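# Swap racks between counter and desk through self-closing door

## Task

Carry the blue rack holding the tubes from the counter to the desk and the empty yellow rack from the desk to the counter, passing through the self-closing door. Success needs both racks standing upright, every tube seated all the way down in a blue-rack hole, and the door closed at the end. Neither rack nor any tube may touch the floor. One or both robots may be used. Finish with the grippers open and the robots moved away, and no robot fallen over or left leaning.

## Robot and tools

ROBOTS. Two identical Hello Robot Stretch 3 units, r1 and r2. Each has a two-wheel differential base (a small passive omni wheel at the rear), a lift riding up a mast, and one telescoping arm that reaches out to the robot's right side. The base cannot strafe; to shift the gripper forward or back you drive the base. Base footprint is 0.33 m long by 0.34 m wide; turns pivot at the point midway between drive wheels, 0.05 m behind the front edge. Stowed (arm in, wrist folded) the turning sweep has radius 0.28 m; an unfolded level wrist extends past that. Loose objects may occasionally get nudged by the scene.

FRAMES. Base frame: origin on the floor between the drive wheels, x forward, y left, z up. hand_pose is reported in it, located where closed fingertips meet; with all wrist joints at zero its x axis is up, y points back along the arm toward the mast, z to the rear. Odometry frame is the base frame as it was at scene start. Each robot reports in its own frames, so relative placement of the two robots comes only from images, lidar_m, wrist_depth_mm and head_depth_mm.

execute_actions(actions, cameras). actions is a list holding one action object or nothing (empty list = just report state and pictures). The action object is keyed "r1" and/or "r2"; each value may contain "base", "joints", "contact_limits". All listed motions begin together.
- base: exactly one key. translate_m is a relative drive along the robot's heading, metres, -1 to 1, positive forward. rotate_rad is a relative in-place turn, radians, -3.2 to 3.2, positive counter-clockwise seen from above. Offsets count from the base position in the latest reported state.
- joints: absolute targets by name. lift_m 0 to 1.1 (arm height); arm_m 0 to 0.52 (extension); wrist_yaw_rad -1.345 to 4.42 (0 along the arm, positive toward robot front, 3.0 folded over base); wrist_pitch_rad -1.57 to 0.451 (0 level, negative tips fingers down); wrist_roll_rad -2.911 to 2.911 (0 fingers side by side, level); gripper_m -0.089 to 0.179 (larger is wider; real fingertip gap is smaller by about 0.007 nearly shut, 0.025 wide open, zero under 0.007); head_pan_rad -3.953 to 1.73 (0 forward, positive left, -1.57 faces the arm); head_tilt_rad -1.53 to 0.419 (negative looks down). Done tolerances: ±0.004 for lift, arm, gripper; ±0.02 for yaw, roll, head; ±0.05 for pitch.
- contact_limits: only arm_m, a motor_effort percent 1 to 100 at which the arm motion halts with contact_stop (negative sense when retracting). Smaller is softer but too small halts immediately; it also caps holding force until the next action; values over the maximum are clipped.
Omitted joints or bases may keep driving to earlier targets without showing it. Any unknown key or out-of-range number rejects the whole call. No action exceeds 15 s. cameras: list of r1_head_camera, r1_nav_camera, r1_wrist_camera, r2_head_camera, r2_nav_camera, r2_wrist_camera, or "all"; omitted/null means all, [] means none. Once a result reports a stop, further motion calls in that same reply are skipped.

wait(seconds 0 to 10): commands nothing, returns state and images. zoom_image(camera, region [x0,y0,x1,y1] pixels from top-left, at most 504x504): magnified view of that camera's most recent full image. finished_scene(scene): ends the current scene by its number, irreversible; the goal must hold at that moment; the result reports success and gives the next task.

RESULT LINES. base_status / joint_status: how each motion ended: done (for base, wheels turned the commanded amount even if slipping), off_target (resting away from target, possibly still pushing), contact_stop, time_out, torque_fault (after the last three the target is dropped). on_its_own covers uncommanded joints; its "held at" is the held target, not the position. joint_positions, motor_effort (percent, positive toward higher values, bracket = peak in last action; biased and noisy; a rest value outside rest range suggests load or pushing; positive wheel effort pushes forward). lidar_m: 12 distances in metres, 30° sectors, first straight ahead then counter-clockwise (4th left, 7th rear, 10th right), scan plane 0.17 m up, range 0.15–12, "-" = nothing; misses glass and thin legs, sees table legs not tops, own mast blocks sector 5 and low lift blocks more. wrist_depth_mm (45–1000) and head_depth_mm (280–4000, image sideways): 7x7 grid of median depths. base_odometry from wheel counts; heading -3.142 to 3.142, positive left; turned_by_wheels and turned_by_imu since last result; base_tilt in degrees (forward, right positive) with a fixed per-robot bias up to ~4°.

BEHAVIOUR. Arm and lift halt and go limp on firm contact until re-commanded; a limp lift may sag under weight or keep pressing; closing on a surface can raise it. Base, wrist and head never auto-stop. Wrist servos overloaded for seconds shut off for 10 s. Base is fast (0.30 m/s, 1.9 rad/s) only with lift below 0.30, arm below 0.03 and yaw above 2.54; else 0.10 m/s, 0.63 rad/s. Grip by commanding gripper_m below object width; release by going at least 0.02 above the touch value; readings don't confirm a hold; stall guard weakens over-squeezes, resend a different value to regrip. Fold/unfold the wrist only with lift 0.32–0.95, pitch -0.4, roll about 0; once folded lift may drop to 0.25. With yaw under -0.4 keep pitch at -0.5 or lower.

AVOID. Robots pressing on each other (base contact plus a few mm more is already hard; no line reports it). Shared carries: the two bases travel slightly differently (up to 2.5 cm per metre), which strains the load and can tip a robot. Pushing with the gripper above ~0.45 m, repeat pushes after a contact stop, driving while gripping something fixed, snagging furniture (reverse is worst). If tilted, undo in small steps, free the gripper, lower lift to about 0.2. Also avoid drops, slips, slamming the door, hard hits and torque faults.

Each tool is called after "Call:" as name([rows], argument=value, ...), one row to a line, values as JSON.

## Session

Call:
execute_actions(actions=[])

Scene clock: 0.00 s.
r1.base_odometry: x=+0.000 y=+0.000 heading=+0.000 (m, m, rad; r1's odometry frame)
r1.turned_by_wheels: +0.000 (rad since the last result)
r1.turned_by_imu: +0.000 (rad since the last result)
r1.base_tilt: forward=-1.0 right=-0.4 (deg)
r1.lidar_m: 0.91 1.26 1.24 1.33 2.09 1.28 1.03 0.80 0.79 0.84 0.86 0.85
r1.head_depth_mm: 806 812 819 825 830 836 840 / 864 870 879 886 894 900 907 / 931 942 947 959 968 970 982 / 1012 1020 1035 1039 1049 1061 1070 / 1110 1117 1130 1140 1151 1165 1176 / 1221 1231 1250 1264 1272 1287 1305 / 1342 1344 1354 1342 1352 1350 1343
r1.base_status: not commanded
r1.joint_positions: lift_m=+0.404 arm_m=+0.000 wrist_yaw_rad=+2.979 wrist_pitch_rad=-0.496 wrist_roll_rad=-0.001 gripper_m=+0.037 head_pan_rad=-0.020 head_tilt_rad=-0.014
r1.joint_status: not commanded
r1.motor_effort: left_wheel=+0 right_wheel=+0 lift_m=+32 arm_m=-1 wrist_yaw_rad=+0 wrist_pitch_rad=+4 wrist_roll_rad=+0 gripper_m=-1 head_pan_rad=+0 head_tilt_rad=+1 (%)
r1.hand_pose: x=+0.0134 y=+0.0657 z=+0.3996 quat_wxyz=(+0.229, +0.697, +0.118, +0.670) (m; r1's base frame)
r1.wrist_depth_mm: - - - - - - 952 / - - - - - - - / - - - - - - - / - - - - 990 914 875 / 887 856 826 817 785 750 740 / 736 706 - 686 669 650 625 / 607 619 - 590 544 550 543
r2.base_odometry: x=+0.000 y=+0.000 heading=+0.000 (m, m, rad; r2's odometry frame)
r2.turned_by_wheels: +0.000 (rad since the last result)
r2.turned_by_imu: +0.000 (rad since the last result)
r2.base_tilt: forward=-1.2 right=-0.9 (deg)
r2.lidar_m: 1.94 1.01 0.80 0.79 0.85 0.69 0.68 0.72 1.06 2.37 2.53 1.98
r2.head_depth_mm: 1905 1895 1904 1894 1890 1896 1889 / 1914 1927 1906 1912 1911 1902 1902 / 1919 1926 1930 1922 1917 1914 1919 / 1939 1944 1935 1938 1930 1930 1922 / 1965 1955 1955 1947 1949 1951 1940 / 1973 1981 1970 1964 1966 1951 1958 / 1986 1985 1984 1982 1975 1964 1970
r2.base_status: not commanded
r2.joint_positions: lift_m=+0.346 arm_m=+0.000 wrist_yaw_rad=+2.942 wrist_pitch_rad=-0.607 wrist_roll_rad=+0.009 gripper_m=+0.037 head_pan_rad=+0.002 head_tilt_rad=-0.004
r2.joint_status: not commanded
r2.motor_effort: left_wheel=+0 right_wheel=-1 lift_m=+24 arm_m=+0 wrist_yaw_rad=+0 wrist_pitch_rad=+4 wrist_roll_rad=+0 gripper_m=-1 head_pan_rad=+0 head_tilt_rad=+1 (%)
r2.hand_pose: x=+0.0178 y=+0.0478 z=+0.3185 quat_wxyz=(+0.278, +0.695, +0.142, +0.647) (m; r2's base frame)
r2.wrist_depth_mm: 842 - 874 813 820 814 809 / 822 - 930 925 929 949 957 / 704 703 739 756 763 774 803 / 608 613 628 640 649 672 684 / 519 549 - 569 561 565 581 / 479 - - - 482 501 508 / - - - - 433 445 451
pictures: r1_head_camera (sideways: a quarter turn clockwise sets it upright), r1_nav_camera (sideways: a quarter turn counterclockwise sets it upright), r1_wrist_camera, r2_head_camera (sideways: a quarter turn clockwise sets it upright), r2_nav_camera (sideways: a quarter turn counterclockwise sets it upright), r2_wrist_camera
Images, in order (width x height): r1_head_camera 896x504, r1_nav_camera 672x504, r1_wrist_camera 644x364, r2_head_camera 896x504, r2_nav_camera 672x504, r2_wrist_camera 644x364.

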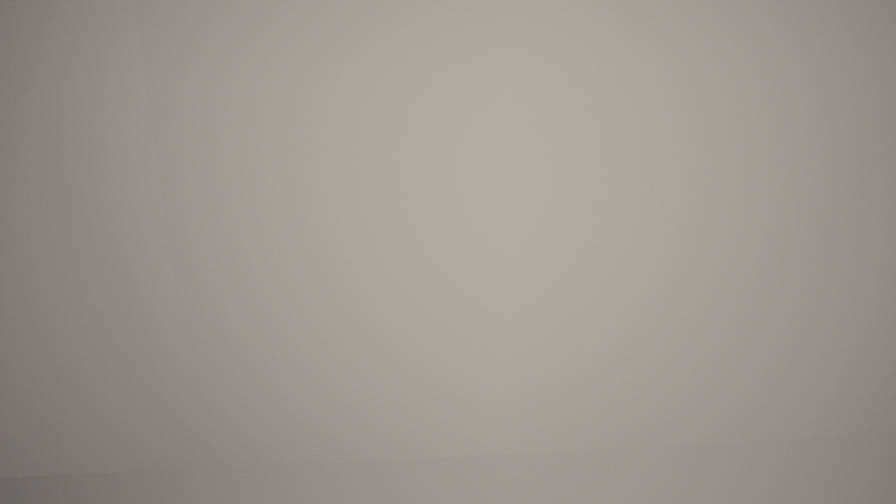

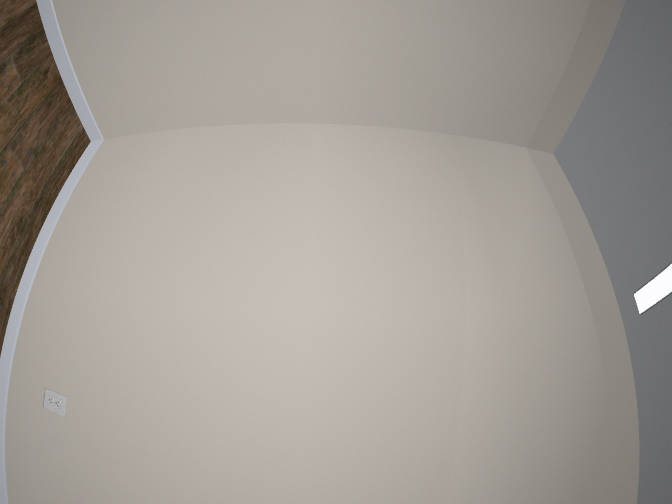

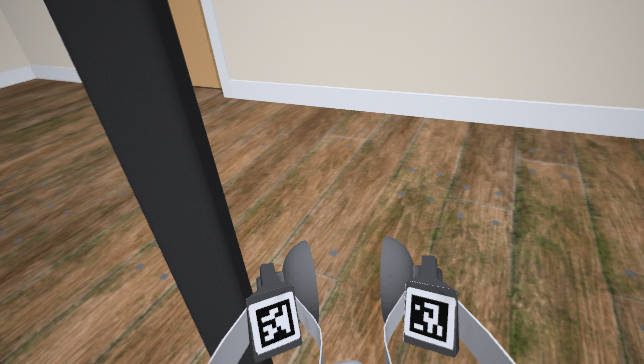

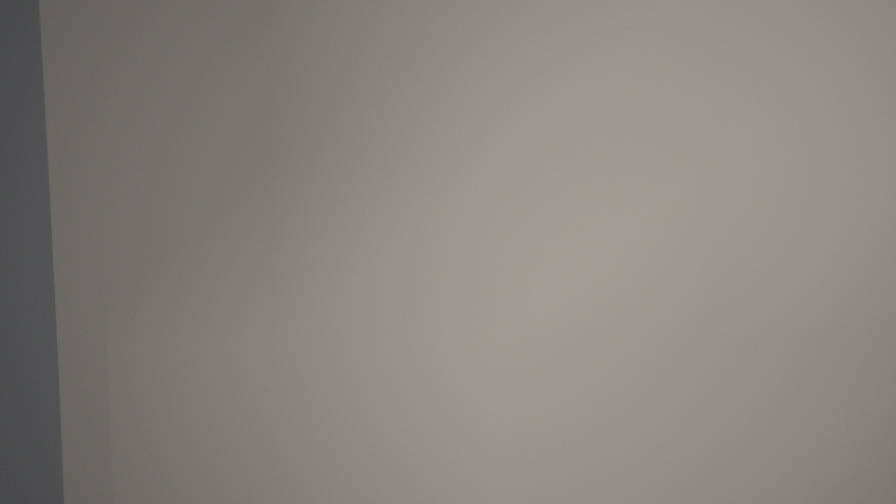

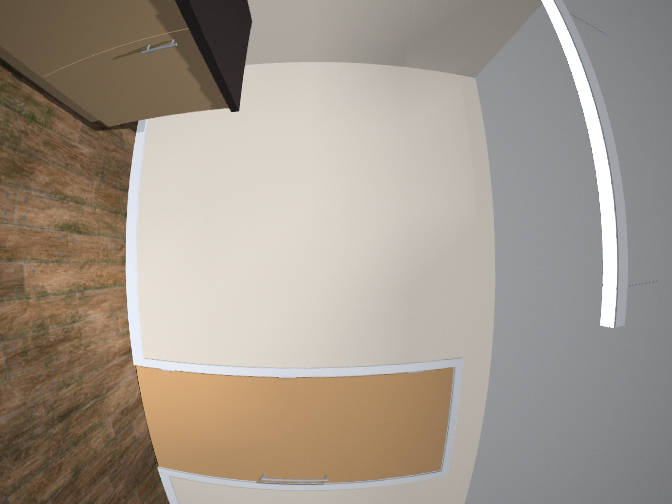

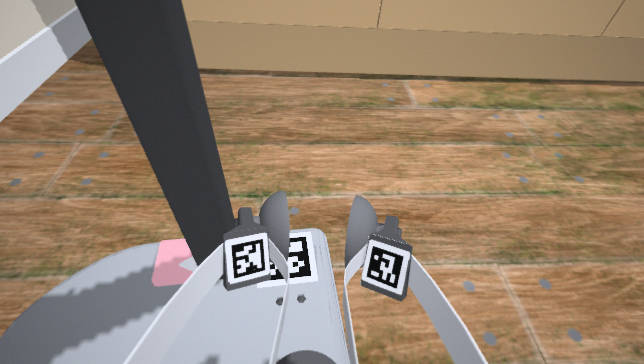

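Call:
execute_actions([
  {"r1":{"joints":{"head_pan_rad":1.7,"head_tilt_rad":-0.4}},"r2":{"joints":{"head_pan_rad":1.3,"head_tilt_rad":-0.45}}},
], cameras=["r1_head_camera","r1_nav_camera","r2_head_camera","r2_nav_camera"])

Scene clock: 1.70 s.
r1.base_odometry: x=+0.000 y=+0.000 heading=+0.000 (m, m, rad; r1's odometry frame)
r1.turned_by_wheels: +0.000 (rad since the last result)
r1.turned_by_imu: +0.000 (rad since the last result)
r1.base_tilt: forward=-1.0 right=-0.3 (deg)
r1.lidar_m: 0.91 1.26 1.25 1.33 2.08 1.28 1.03 0.80 0.79 0.84 0.86 0.85
r1.head_depth_mm: 1167 1240 1316 1413 1524 1601 1399 / 1264 1349 1442 1559 1684 1713 1409 / 1369 1475 1596 1721 1876 1766 1422 / 1612 1740 1895 2080 2189 1774 1442 / 1790 1938 2120 2354 2355 1789 1447 / 1988 2157 2329 2506 2443 - - / 2068 2237 - - - - -
r1.base_status: not commanded
r1.joint_positions: lift_m=+0.404 arm_m=+0.000 wrist_yaw_rad=+2.979 wrist_pitch_rad=-0.496 wrist_roll_rad=-0.001 gripper_m=+0.037 head_pan_rad=+1.693 head_tilt_rad=-0.395
r1.joint_status: all done
r1.motor_effort: left_wheel=+0(0) right_wheel=+1(0) lift_m=+32(32) arm_m=-1(0) wrist_yaw_rad=+0(0) wrist_pitch_rad=+5(4) wrist_roll_rad=+0(0) gripper_m=+1(1) head_pan_rad=+2(28) head_tilt_rad=-3(27) (%)
r1.hand_pose: x=+0.0134 y=+0.0657 z=+0.3996 quat_wxyz=(+0.229, +0.697, +0.118, +0.670) (m; r1's base frame)
r1.wrist_depth_mm: - - - - - - - / - - - - - - - / - - - - - - - / - - - - 954 957 890 / 874 870 832 794 785 739 732 / 758 713 - 669 676 641 638 / 623 614 - 576 543 558 539
r2.base_odometry: x=+0.000 y=+0.000 heading=+0.000 (m, m, rad; r2's odometry frame)
r2.turned_by_wheels: +0.000 (rad since the last result)
r2.turned_by_imu: +0.000 (rad since the last result)
r2.base_tilt: forward=-1.2 right=-0.9 (deg)
r2.lidar_m: 1.94 1.01 0.80 0.79 0.85 0.69 0.67 0.72 1.06 2.37 2.52 1.98
r2.head_depth_mm: 1308 1411 1478 952 1003 1110 1250 / 1278 1379 1463 952 973 1078 1210 / 1253 1347 1425 950 947 1050 1168 / 1225 1315 1394 947 924 1019 1132 / 1203 1293 1351 953 902 991 1101 / 1181 1255 1340 953 879 964 1070 / 1155 1233 1310 953 860 941 1037
r2.base_status: not commanded
r2.joint_positions: lift_m=+0.346 arm_m=+0.000 wrist_yaw_rad=+2.942 wrist_pitch_rad=-0.607 wrist_roll_rad=+0.009 gripper_m=+0.037 head_pan_rad=+1.293 head_tilt_rad=-0.444
r2.joint_status: all done
r2.motor_effort: left_wheel=+0(0) right_wheel=-1(1) lift_m=+24(24) arm_m=+0(0) wrist_yaw_rad=-1(1) wrist_pitch_rad=+4(4) wrist_roll_rad=+0(1) gripper_m=+0(0) head_pan_rad=+3(47) head_tilt_rad=-1(25) (%)
r2.hand_pose: x=+0.0178 y=+0.0478 z=+0.3185 quat_wxyz=(+0.278, +0.695, +0.142, +0.647) (m; r2's base frame)
r2.wrist_depth_mm: 829 - 859 798 817 828 842 / 794 - 913 922 937 956 984 / 713 714 752 748 794 785 814 / 600 605 629 643 663 658 662 / 519 545 - 570 564 573 584 / 469 - - - 478 499 509 / - - - - 433 442 447
pictures: r1_head_camera (sideways: a quarter turn clockwise sets it upright), r1_nav_camera (sideways: a quarter turn counterclockwise sets it upright), r2_head_camera (sideways: a quarter turn clockwise sets it upright), r2_nav_camera (sideways: a quarter turn counterclockwise sets it upright)
Images, in order (width x height): r1_head_camera 896x504, r1_nav_camera 672x504, r2_head_camera 896x504, r2_nav_camera 672x504.

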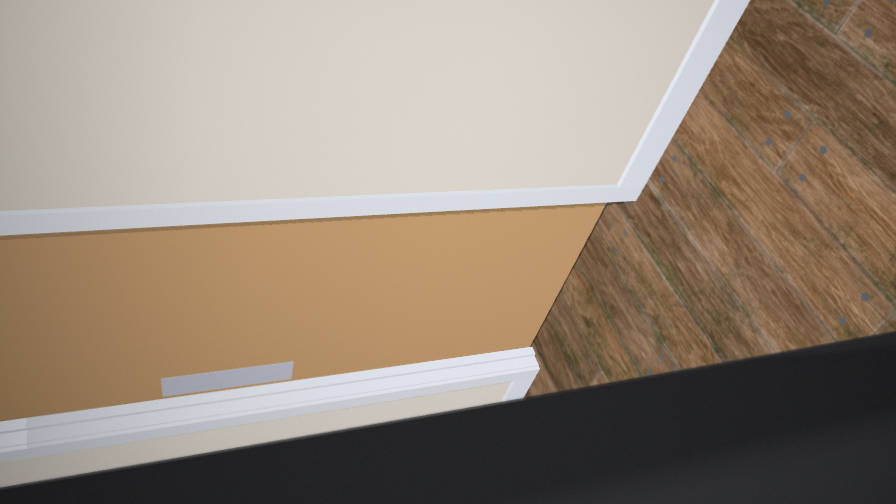

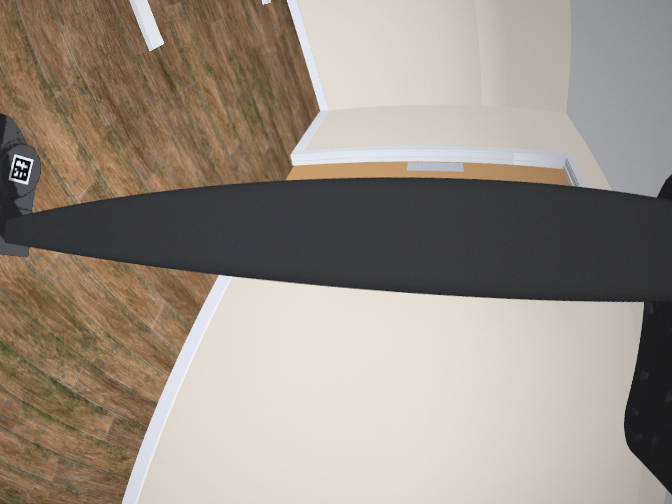

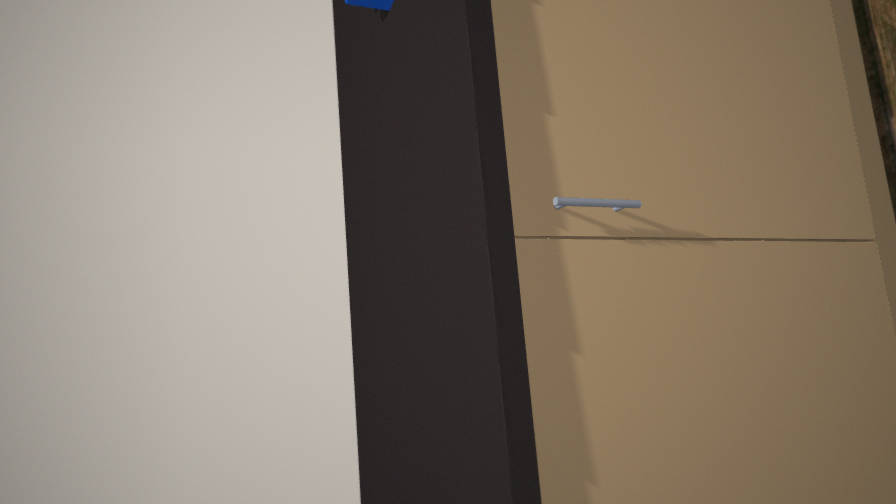

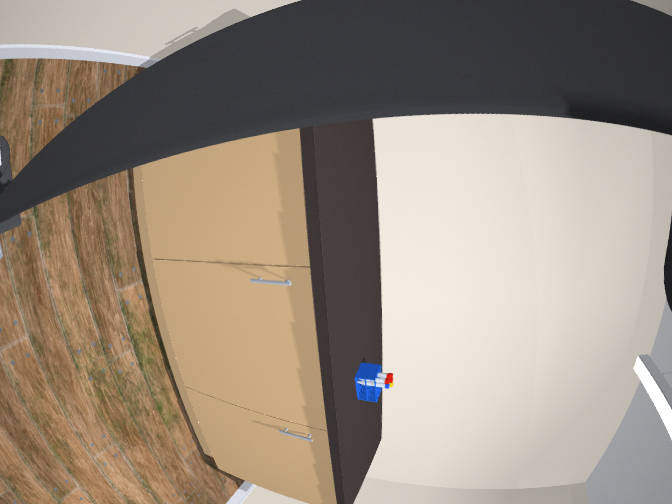

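Call:
execute_actions([
  {"r1":{"joints":{"head_pan_rad":-3.5,"head_tilt_rad":-0.4}},"r2":{"joints":{"head_pan_rad":0.88,"head_tilt_rad":-0.35}}},
], cameras=["r1_head_camera","r1_nav_camera","r2_head_camera"])

Scene clock: 4.80 s.
r1.base_odometry: x=+0.000 y=+0.000 heading=+0.000 (m, m, rad; r1's odometry frame)
r1.turned_by_wheels: +0.000 (rad since the last result)
r1.turned_by_imu: +0.000 (rad since the last result)
r1.base_tilt: forward=-1.0 right=-0.4 (deg)
r1.lidar_m: 0.90 1.26 1.24 1.33 2.09 1.28 1.03 0.80 0.79 0.84 0.86 0.85
r1.head_depth_mm: 2409 2565 1506 2871 2230 1729 1398 / 2488 2655 1551 2656 2248 1741 1413 / 2503 2716 1607 1390 1490 1604 1424 / 2074 2159 1661 2165 2210 1728 1434 / 1643 1686 1596 1772 1830 1738 1444 / 1357 1392 1404 1456 1492 1525 1425 / 1157 1176 1202 1226 1253 1276 1292
r1.base_status: not commanded
r1.joint_positions: lift_m=+0.404 arm_m=+0.000 wrist_yaw_rad=+2.979 wrist_pitch_rad=-0.496 wrist_roll_rad=-0.001 gripper_m=+0.037 head_pan_rad=-3.493 head_tilt_rad=-0.395
r1.joint_status: all done
r1.motor_effort: left_wheel=+0(0) right_wheel=-1(0) lift_m=+33(32) arm_m=+0(0) wrist_yaw_rad=+0(1) wrist_pitch_rad=+4(4) wrist_roll_rad=+0(0) gripper_m=-1(1) head_pan_rad=-3(30) head_tilt_rad=-3(1) (%)
r1.hand_pose: x=+0.0134 y=+0.0657 z=+0.3996 quat_wxyz=(+0.229, +0.697, +0.118, +0.670) (m; r1's base frame)
r1.wrist_depth_mm: - - - - - - 970 / - - - - - - - / - - - - - - - / - - - 992 948 935 905 / 902 885 840 781 794 748 726 / 732 729 - 671 666 638 621 / 639 609 - 568 548 551 548
r2.base_odometry: x=+0.000 y=+0.000 heading=+0.000 (m, m, rad; r2's odometry frame)
r2.turned_by_wheels: +0.000 (rad since the last result)
r2.turned_by_imu: +0.001 (rad since the last result)
r2.base_tilt: forward=-1.1 right=-0.9 (deg)
r2.lidar_m: 1.94 1.02 0.80 0.79 0.86 0.69 0.67 0.72 1.06 2.37 2.53 1.97
r2.head_depth_mm: 1885 2026 2170 1312 1395 1546 1535 / 1738 1863 1985 1224 1259 1373 1501 / 1619 1712 1808 1181 1146 1245 1416 / 1508 1595 1691 1183 1052 1135 1226 / 1411 1481 1580 1183 969 1040 1122 / 1326 1396 1464 1193 907 963 1031 / 1248 1312 1376 1191 855 888 953
r2.base_status: not commanded
r2.joint_positions: lift_m=+0.346 arm_m=+0.000 wrist_yaw_rad=+2.942 wrist_pitch_rad=-0.607 wrist_roll_rad=+0.009 gripper_m=+0.037 head_pan_rad=+0.887 head_tilt_rad=-0.359
r2.joint_status: all done
r2.motor_effort: left_wheel=+0(0) right_wheel=-1(1) lift_m=+24(24) arm_m=+0(0) wrist_yaw_rad=+0(0) wrist_pitch_rad=+4(4) wrist_roll_rad=+0(0) gripper_m=+0(0) head_pan_rad=-4(33) head_tilt_rad=+4(11) (%)
r2.hand_pose: x=+0.0178 y=+0.0478 z=+0.3185 quat_wxyz=(+0.278, +0.695, +0.142, +0.647) (m; r2's base frame)
r2.wrist_depth_mm: 840 - 849 823 818 814 830 / 801 - 922 921 932 949 948 / 711 708 737 753 787 782 804 / 596 605 628 633 641 677 665 / 518 540 - 566 560 574 582 / 470 - - - 485 499 512 / - - - - 433 446 456
pictures: r1_head_camera (sideways: a quarter turn clockwise sets it upright), r1_nav_camera (sideways: a quarter turn counterclockwise sets it upright), r2_head_camera (sideways: a quarter turn clockwise sets it upright)
Images, in order (width x height): r1_head_camera 896x504, r1_nav_camera 672x504, r2_head_camera 896x504.

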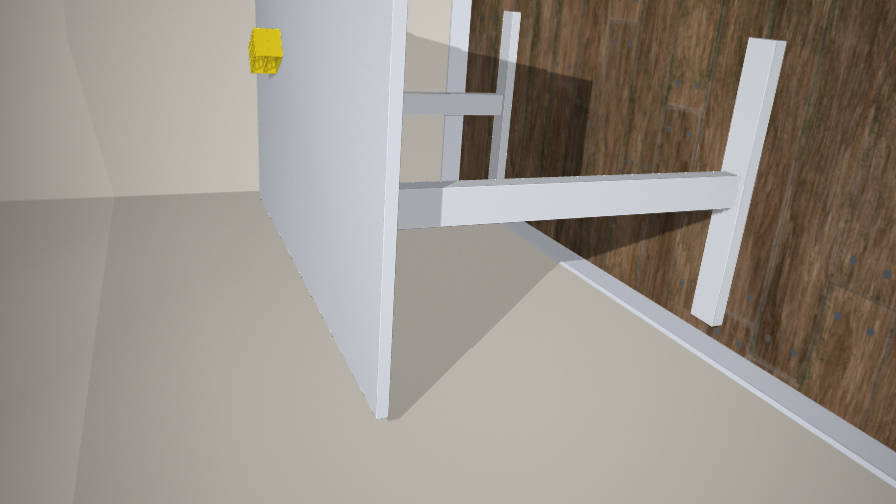

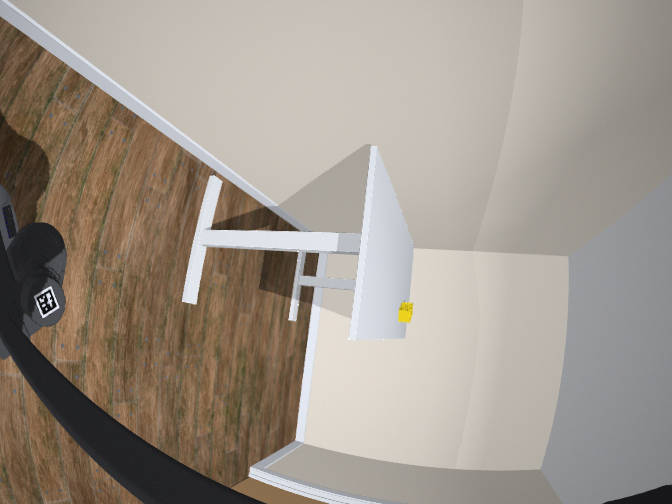

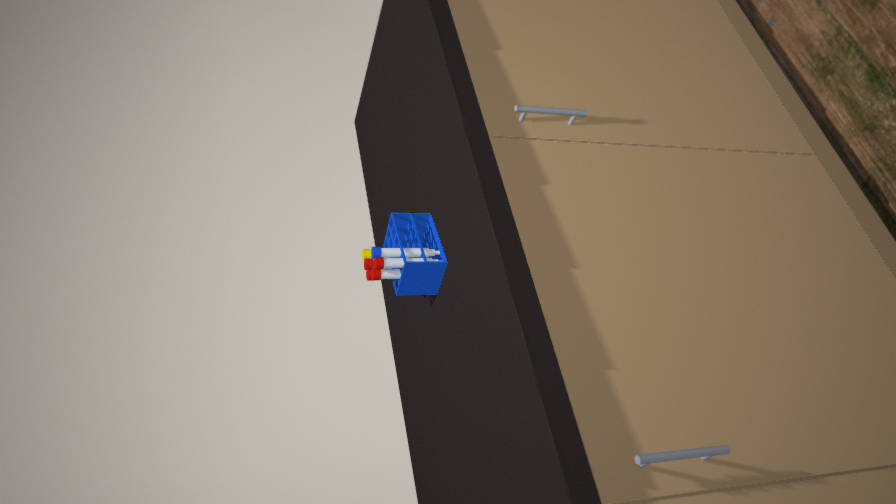

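Call:
zoom_image(camera="r2_head_camera", region=[340, 190, 480, 320])

Call:
zoom_image(camera="r1_head_camera", region=[220, 0, 320, 100])

Region (340, 190, 480, 320) of r2_head_camera's 896x504 image, scaled by 3.600, with more detail than that image has; it fills the top 468 rows of this view, and the rest is white.

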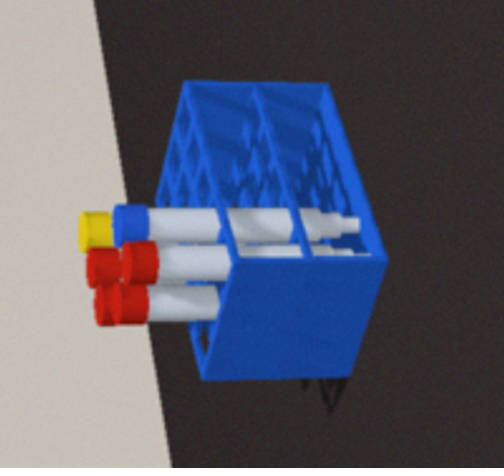

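Region (220, 0, 320, 100) of r1_head_camera's 896x504 image, scaled by 5.040, with more detail than that image has.

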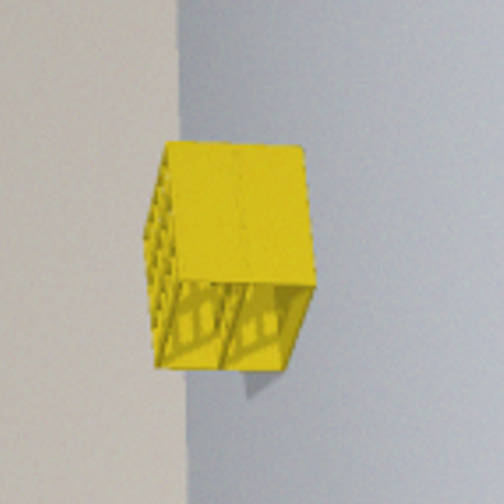

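Call:
execute_actions([
  {"r1":{"base":{"rotate_rad":-1.03},"joints":{"lift_m":0.28,"wrist_pitch_rad":-0.4,"head_pan_rad":-2.9,"head_tilt_rad":-0.5}},"r2":{"base":{"rotate_rad":0.25},"joints":{"lift_m":0.28,"wrist_pitch_rad":-0.4,"head_pan_rad":-0.7,"head_tilt_rad":-0.4}}},
], cameras=["r1_head_camera","r1_nav_camera","r2_head_camera"])

Scene clock: 15.77 s.
r1.base_odometry: x=+0.000 y=+0.000 heading=-1.030 (m, m, rad; r1's odometry frame)
r1.turned_by_wheels: -1.030 (rad since the last result)
r1.turned_by_imu: -1.043 (rad since the last result)
r1.base_tilt: forward=-0.9 right=-0.2 (deg)
r1.lidar_m: 0.86 0.85 0.91 1.26 1.25 1.34 2.12 1.28 1.01 0.80 0.79 0.84
r1.head_depth_mm: 2553 2775 2957 2589 1956 1565 1302 / 2541 2757 3022 2629 1969 1575 1309 / 2518 2740 2991 2679 2007 1588 1326 / 2508 2684 2959 2745 2025 1613 1334 / 2465 2618 2840 2683 2055 1617 1342 / 2438 2559 1397 2676 2072 1601 1358 / 2420 2561 1330 2467 1467 1598 1365
r1.base_status: done
r1.joint_positions: lift_m=+0.280 arm_m=+0.000 wrist_yaw_rad=+2.979 wrist_pitch_rad=-0.419 wrist_roll_rad=-0.001 gripper_m=+0.037 head_pan_rad=-2.907 head_tilt_rad=-0.494
r1.joint_status: all done
r1.motor_effort: left_wheel=+2(9) right_wheel=-2(5) lift_m=+26(25) arm_m=-1(0) wrist_yaw_rad=-1(0) wrist_pitch_rad=+6(6) wrist_roll_rad=+0(0) gripper_m=+0(1) head_pan_rad=+2(23) head_tilt_rad=-4(17) (%)
r1.hand_pose: x=+0.0151 y=+0.0759 z=+0.2926 quat_wxyz=(+0.203, +0.701, +0.091, +0.678) (m; r1's base frame)
r1.wrist_depth_mm: 928 - - - - 846 692 / 987 - - - - 889 721 / - - - - - 931 752 / - 959 922 904 845 834 752 / 778 749 718 699 693 648 630 / 619 609 - 571 567 533 514 / 518 507 - - 450 457 443
r2.base_odometry: x=+0.000 y=+0.000 heading=+0.250 (m, m, rad; r2's odometry frame)
r2.turned_by_wheels: +0.250 (rad since the last result)
r2.turned_by_imu: +0.252 (rad since the last result)
r2.base_tilt: forward=-1.1 right=-0.9 (deg)
r2.lidar_m: 1.35 0.87 0.79 0.80 0.75 0.68 0.68 0.82 1.58 2.37 2.16 1.94
r2.head_depth_mm: 2078 2210 2395 2598 2437 1846 1500 / 1988 2124 2309 2500 2449 1847 1494 / 1909 2037 2186 2353 2446 1857 1487 / 1835 1963 2095 2267 2348 1854 1490 / 1764 1877 2007 2148 2277 1851 1492 / 1700 1808 1924 2064 2184 1856 1490 / 1657 1746 1851 1972 2110 1851 1492
r2.base_status: done
r2.joint_positions: lift_m=+0.280 arm_m=+0.000 wrist_yaw_rad=+2.942 wrist_pitch_rad=-0.420 wrist_roll_rad=+0.009 gripper_m=+0.037 head_pan_rad=-0.693 head_tilt_rad=-0.395
r2.joint_status: all done
r2.motor_effort: left_wheel=-2(10) right_wheel=+2(9) lift_m=+22(21) arm_m=+0(1) wrist_yaw_rad=+0(0) wrist_pitch_rad=+7(8) wrist_roll_rad=+0(0) gripper_m=+0(0) head_pan_rad=-3(45) head_tilt_rad=-2(5) (%)
r2.hand_pose: x=+0.0232 y=+0.0746 z=+0.2924 quat_wxyz=(+0.216, +0.706, +0.077, +0.670) (m; r2's base frame)
r2.wrist_depth_mm: 661 - 821 782 735 701 671 / 684 - - 894 788 785 723 / 688 - 905 941 912 877 824 / 637 665 699 722 707 758 781 / 548 548 - 573 598 603 624 / 469 493 - 489 489 508 522 / - - - - 420 436 440
pictures: r1_head_camera (sideways: a quarter turn clockwise sets it upright), r1_nav_camera (sideways: a quarter turn counterclockwise sets it upright), r2_head_camera (sideways: a quarter turn clockwise sets it upright)
Images, in order (width x height): r1_head_camera 896x504, r1_nav_camera 672x504, r2_head_camera 896x504.

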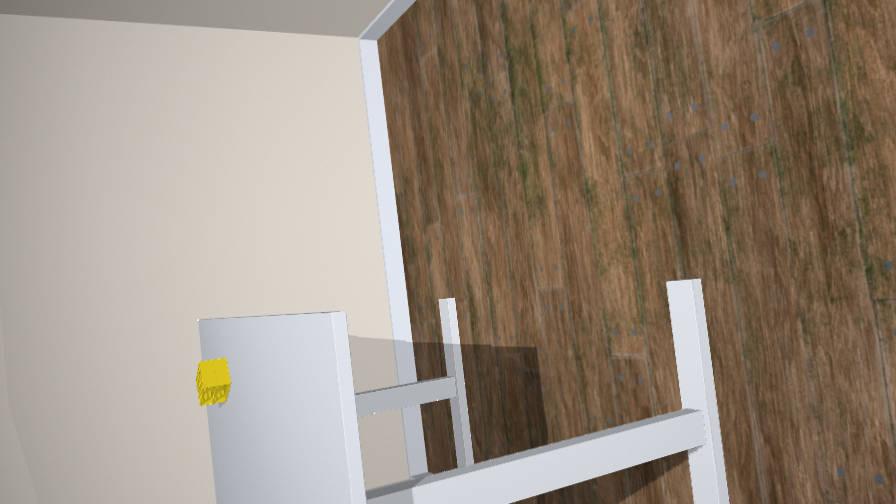

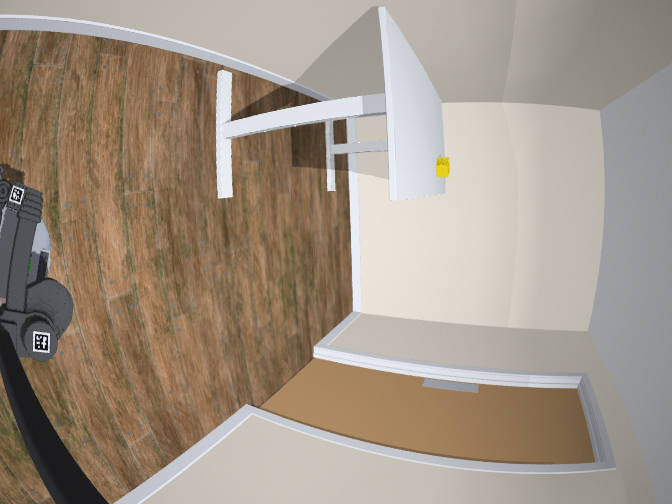

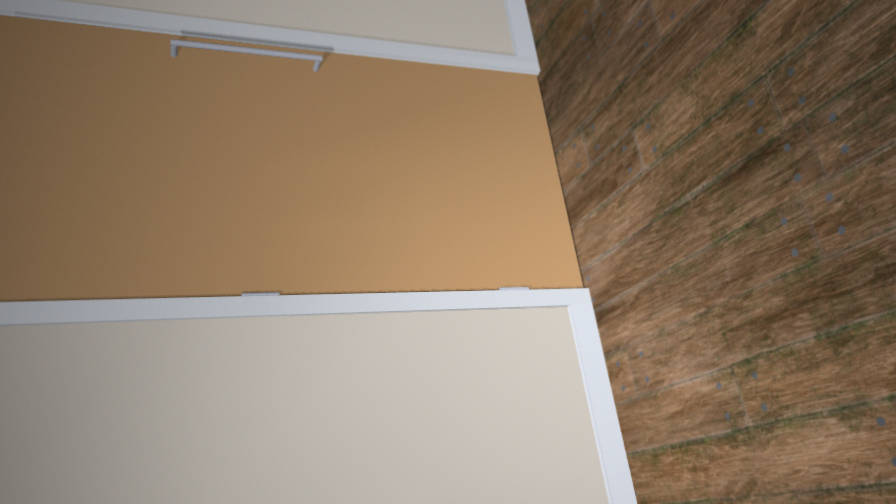

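Call:
execute_actions([
  {"r1":{"base":{"translate_m":-1.0},"joints":{"head_pan_rad":-2.4,"head_tilt_rad":-0.4}},"r2":{"base":{"translate_m":0.70}}},
], cameras=["r1_head_camera"])

Scene clock: 21.83 s.
r1.base_odometry: x=-0.515 y=+0.857 heading=-1.030 (m, m, rad; r1's odometry frame)
r1.turned_by_wheels: +0.000 (rad since the last result)
r1.turned_by_imu: +0.001 (rad since the last result)
r1.base_tilt: forward=-0.9 right=-0.3 (deg)
r1.lidar_m: 1.79 1.77 1.08 0.85 0.84 0.99 1.43 2.01 1.54 0.81 1.19 1.29
r1.head_depth_mm: 1655 1763 1894 2036 2107 1698 1384 / 1724 1837 1958 2125 2184 1714 1399 / 1775 1910 1682 2222 2252 1736 1410 / 1850 1977 1404 1838 2049 1757 1428 / 1930 2074 1627 960 2299 1774 1433 / 1858 1908 1684 928 741 1792 1443 / 1614 1653 1607 943 650 1744 1457
r1.base_status: done
r1.joint_positions: lift_m=+0.280 arm_m=+0.000 wrist_yaw_rad=+2.979 wrist_pitch_rad=-0.419 wrist_roll_rad=-0.001 gripper_m=+0.037 head_pan_rad=-2.407 head_tilt_rad=-0.408
r1.joint_status: all done
r1.motor_effort: left_wheel=+2(6) right_wheel=-2(8) lift_m=+27(26) arm_m=+0(0) wrist_yaw_rad=-1(1) wrist_pitch_rad=+6(6) wrist_roll_rad=+0(0) gripper_m=+0(0) head_pan_rad=+2(21) head_tilt_rad=+4(13) (%)
r1.hand_pose: x=+0.0151 y=+0.0759 z=+0.2927 quat_wxyz=(+0.203, +0.701, +0.091, +0.678) (m; r1's base frame)
r1.wrist_depth_mm: 637 - 817 921 - - - / 683 - 849 - - - - / 696 - 919 - - - - / 743 819 915 891 874 813 799 / 738 750 707 693 687 639 624 / 603 607 - 571 577 532 523 / 510 499 - - 460 458 446
r2.base_odometry: x=+0.678 y=+0.173 heading=+0.250 (m, m, rad; r2's odometry frame)
r2.turned_by_wheels: +0.000 (rad since the last result)
r2.turned_by_imu: +0.006 (rad since the last result)
r2.base_tilt: forward=-1.1 right=-0.8 (deg)
r2.lidar_m: 1.30 0.59 0.54 0.55 0.67 1.33 1.34 1.62 2.60 2.27 1.43 1.29
r2.head_depth_mm: 1345 1441 1557 1697 1853 1855 1493 / 1283 1376 1480 1609 1747 1805 1498 / 1243 1323 1422 1528 1663 1766 1488 / 1194 1271 1358 1462 1581 1699 1493 / 1149 1223 1303 1399 1502 1629 1491 / 1111 1176 1254 1337 1439 1556 1493 / 1073 1137 1204 1285 1376 1482 1495
r2.base_status: done
r2.joint_positions: lift_m=+0.280 arm_m=+0.000 wrist_yaw_rad=+2.942 wrist_pitch_rad=-0.419 wrist_roll_rad=+0.009 gripper_m=+0.037 head_pan_rad=-0.693 head_tilt_rad=-0.396
r2.joint_status: not commanded
r2.motor_effort: left_wheel=-3(9) right_wheel=+2(10) lift_m=+22(22) arm_m=+0(0) wrist_yaw_rad=-1(0) wrist_pitch_rad=+7(7) wrist_roll_rad=+0(1) gripper_m=+0(0) head_pan_rad=-4(3) head_tilt_rad=-2(1) (%)
r2.hand_pose: x=+0.0233 y=+0.0748 z=+0.2926 quat_wxyz=(+0.216, +0.706, +0.077, +0.671) (m; r2's base frame)
r2.wrist_depth_mm: 655 - 568 541 517 488 464 / 792 - 618 592 565 533 508 / 825 - 769 733 674 580 546 / 661 666 703 695 717 702 650 / 548 551 - 569 610 598 620 / 469 487 - 490 482 509 513 / - - - - 421 436 441
pictures: r1_head_camera (sideways: a quarter turn clockwise sets it upright)
Images, in order (width x height): r1_head_camera 896x504.

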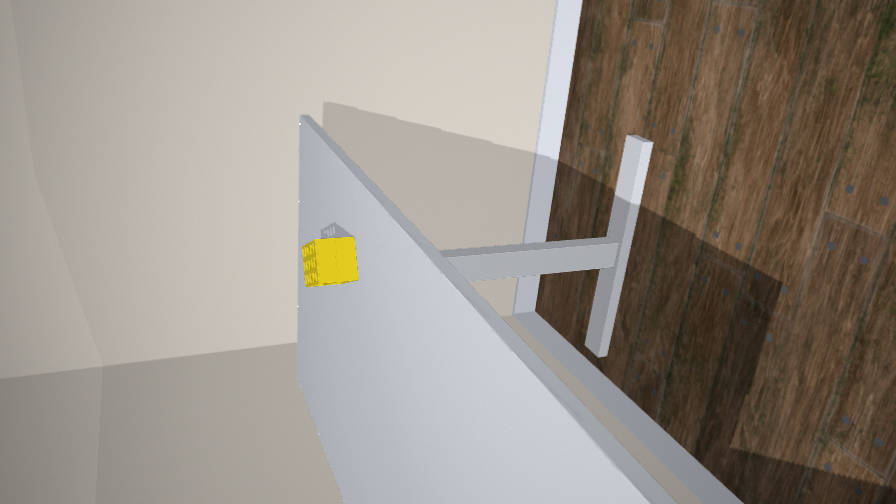

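Call:
execute_actions([
  {"r1":{"base":{"rotate_rad":0.37}},"r2":{"base":{"rotate_rad":2.76},"joints":{"head_pan_rad":-1.57,"head_tilt_rad":-0.6}}},
], cameras=["r2_head_camera"])

Call:
execute_actions([
  {"r1":{"base":{"translate_m":-1.0},"joints":{"head_pan_rad":-2.1,"head_tilt_rad":-0.55}},"r2":{"joints":{"lift_m":0.9}}},
], cameras=["r1_head_camera"])

Scene clock: 26.50 s.
r1.base_odometry: x=-0.515 y=+0.857 heading=-0.660 (m, m, rad; r1's odometry frame)
r1.turned_by_wheels: +0.370 (rad since the last result)
r1.turned_by_imu: +0.375 (rad since the last result)
r1.base_tilt: forward=-1.0 right=-0.3 (deg)
r1.lidar_m: 1.76 1.25 0.88 0.84 0.86 1.25 2.01 1.72 0.81 1.19 1.22 1.62
r1.head_depth_mm: 1864 1988 1411 1011 1964 1702 1386 / 1829 1955 1473 860 2158 1721 1399 / 1630 1739 1523 872 2007 1740 1405 / 1474 1564 1558 890 653 1755 1421 / 1347 1409 1450 908 630 1679 1436 / 1241 1294 1345 927 639 543 1086 / 1141 1196 1246 943 648 909 1382
r1.base_status: done
r1.joint_positions: lift_m=+0.280 arm_m=+0.000 wrist_yaw_rad=+2.979 wrist_pitch_rad=-0.419 wrist_roll_rad=-0.001 gripper_m=+0.037 head_pan_rad=-2.407 head_tilt_rad=-0.408
r1.joint_status: not commanded
r1.motor_effort: left_wheel=-2(7) right_wheel=+2(6) lift_m=+27(26) arm_m=-1(1) wrist_yaw_rad=+0(1) wrist_pitch_rad=+6(6) wrist_roll_rad=+0(0) gripper_m=+1(1) head_pan_rad=+2(2) head_tilt_rad=+3(4) (%)
r1.hand_pose: x=+0.0151 y=+0.0759 z=+0.2927 quat_wxyz=(+0.203, +0.701, +0.091, +0.678) (m; r1's base frame)
r1.wrist_depth_mm: 783 - 780 843 871 926 962 / 828 - 832 877 957 994 - / 877 - 900 933 999 - - / 911 927 913 870 858 823 787 / 766 742 731 704 678 655 634 / 608 596 - 558 565 530 516 / 514 505 - - 455 461 448
r2.base_odometry: x=+0.678 y=+0.173 heading=+3.010 (m, m, rad; r2's odometry frame)
r2.turned_by_wheels: +2.760 (rad since the last result)
r2.turned_by_imu: +2.768 (rad since the last result)
r2.base_tilt: forward=-1.1 right=-1.0 (deg)
r2.lidar_m: 1.33 1.36 1.80 2.60 1.92 1.36 1.29 0.79 0.57 0.54 0.56 0.75
r2.head_depth_mm: 1014 1114 1001 712 697 812 968 / 1004 1102 1001 713 692 804 959 / 998 1096 1000 712 689 799 951 / 991 1085 764 711 684 791 944 / 983 1079 994 708 678 787 932 / 976 1070 995 709 673 778 921 / 976 1063 995 708 669 771 912
r2.base_status: done
r2.joint_positions: lift_m=+0.280 arm_m=+0.000 wrist_yaw_rad=+2.942 wrist_pitch_rad=-0.419 wrist_roll_rad=+0.009 gripper_m=+0.037 head_pan_rad=-1.563 head_tilt_rad=-0.593
r2.joint_status: all done
r2.motor_effort: left_wheel=-3(12) right_wheel=+3(12) lift_m=+22(22) arm_m=-1(0) wrist_yaw_rad=+0(0) wrist_pitch_rad=+7(7) wrist_roll_rad=+1(0) gripper_m=+0(0) head_pan_rad=-3(47) head_tilt_rad=-2(15) (%)
r2.hand_pose: x=+0.0233 y=+0.0747 z=+0.2926 quat_wxyz=(+0.216, +0.706, +0.077, +0.671) (m; r2's base frame)
r2.wrist_depth_mm: - - - - - - - / - - - - - - - / 828 - 898 909 950 - - / 655 689 700 707 742 740 786 / 543 552 - 578 601 605 618 / 458 483 - 489 494 513 511 / - - - - 426 436 445
pictures: r2_head_camera (sideways: a quarter turn clockwise sets it upright)
Images, in order (width x height): r2_head_camera 896x504.

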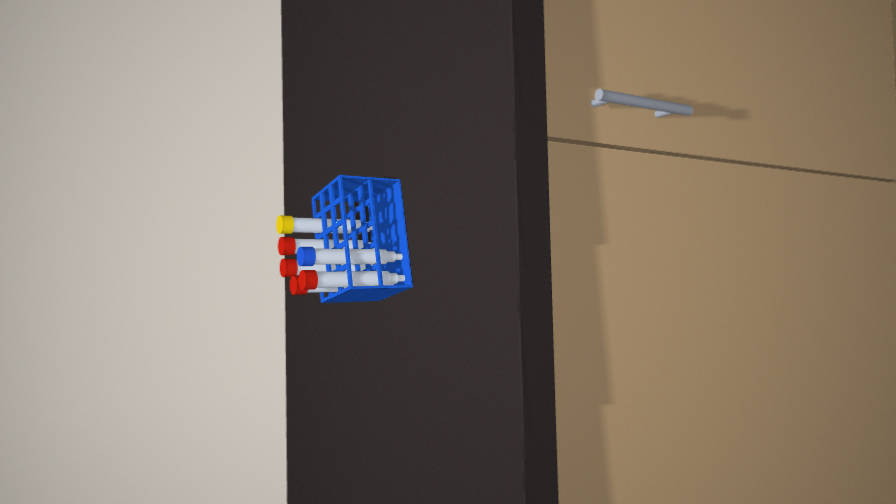

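Scene clock: 32.97 s.
r1.base_odometry: x=-1.305 y=+1.470 heading=-0.660 (m, m, rad; r1's odometry frame)
r1.turned_by_wheels: +0.000 (rad since the last result)
r1.turned_by_imu: +0.001 (rad since the last result)
r1.base_tilt: forward=-0.9 right=-0.3 (deg)
r1.lidar_m: 2.77 1.18 0.92 0.80 0.80 1.06 1.01 1.04 0.95 1.24 1.02 1.68
r1.head_depth_mm: 1163 1254 907 701 1619 1499 1254 / 1287 1402 926 672 1753 1471 1265 / 1250 1364 943 658 1258 1454 1285 / 1192 1288 972 671 1698 1544 1295 / 1131 1225 993 628 558 1559 1304 / 1078 1161 1018 654 541 1562 1316 / 1032 1105 1046 704 531 1508 1327
r1.base_status: done
r1.joint_positions: lift_m=+0.280 arm_m=+0.000 wrist_yaw_rad=+2.979 wrist_pitch_rad=-0.419 wrist_roll_rad=-0.001 gripper_m=+0.037 head_pan_rad=-2.107 head_tilt_rad=-0.544
r1.joint_status: all done
r1.motor_effort: left_wheel=-2(10) right_wheel=+2(4) lift_m=+27(27) arm_m=+0(1) wrist_yaw_rad=+0(1) wrist_pitch_rad=+6(6) wrist_roll_rad=+0(0) gripper_m=+0(1) head_pan_rad=+2(17) head_tilt_rad=-4(18) (%)
r1.hand_pose: x=+0.0151 y=+0.0759 z=+0.2927 quat_wxyz=(+0.203, +0.701, +0.091, +0.678) (m; r1's base frame)
r1.wrist_depth_mm: 685 - 828 863 906 952 895 / 735 - 879 893 949 978 997 / 792 - 948 976 - - - / 838 855 933 880 866 814 780 / 774 752 721 686 659 658 623 / 618 622 - 571 556 531 529 / 509 494 - - 454 461 449
r2.base_odometry: x=+0.678 y=+0.173 heading=+3.010 (m, m, rad; r2's odometry frame)
r2.turned_by_wheels: +0.000 (rad since the last result)
r2.turned_by_imu: +0.002 (rad since the last result)
r2.base_tilt: forward=-1.2 right=-0.9 (deg)
r2.lidar_m: 1.33 1.36 1.80 2.59 1.92 1.36 1.29 0.79 0.57 0.54 0.56 0.76
r2.head_depth_mm: 1012 1112 1002 713 699 776 - / 1004 1104 1000 711 693 784 - / 998 1096 1000 710 689 799 - / 989 1087 766 711 683 791 - / 982 1078 999 710 678 778 - / 979 1069 993 708 673 778 897 / 971 1064 991 708 669 771 912
r2.base_status: not commanded
r2.joint_positions: lift_m=+0.900 arm_m=+0.000 wrist_yaw_rad=+2.942 wrist_pitch_rad=-0.419 wrist_roll_rad=+0.009 gripper_m=+0.037 head_pan_rad=-1.563 head_tilt_rad=-0.593
r2.joint_status: all done
r2.motor_effort: left_wheel=-3(3) right_wheel=+2(3) lift_m=+27(28) arm_m=-1(0) wrist_yaw_rad=-1(0) wrist_pitch_rad=+7(7) wrist_roll_rad=+1(1) gripper_m=+0(0) head_pan_rad=-3(3) head_tilt_rad=-2(2) (%)
r2.hand_pose: x=+0.0233 y=+0.0747 z=+0.9124 quat_wxyz=(+0.216, +0.706, +0.077, +0.671) (m; r2's base frame)
r2.wrist_depth_mm: - - - - - - - / - - - - - - - / - - - - - - - / - - - - - - - / - - - - - - - / - - - - - - - / - - - - - - -
pictures: r1_head_camera (sideways: a quarter turn clockwise sets it upright)
Images, in order (width x height): r1_head_camera 896x504.

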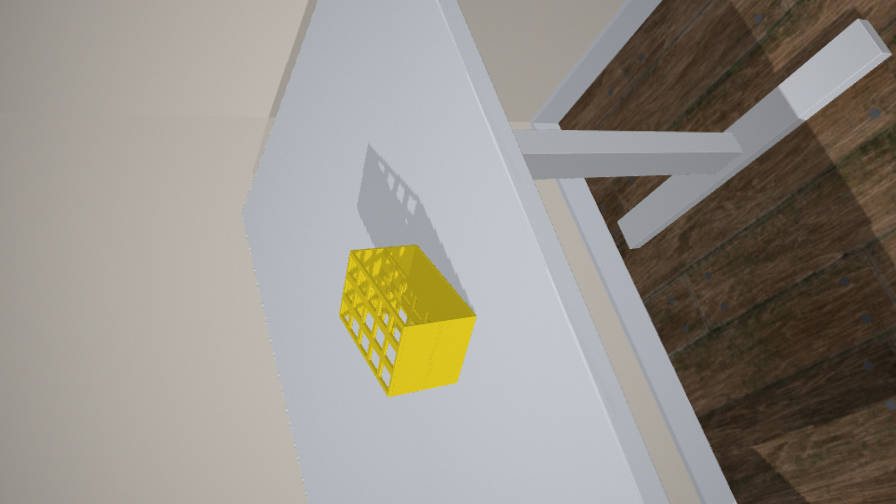

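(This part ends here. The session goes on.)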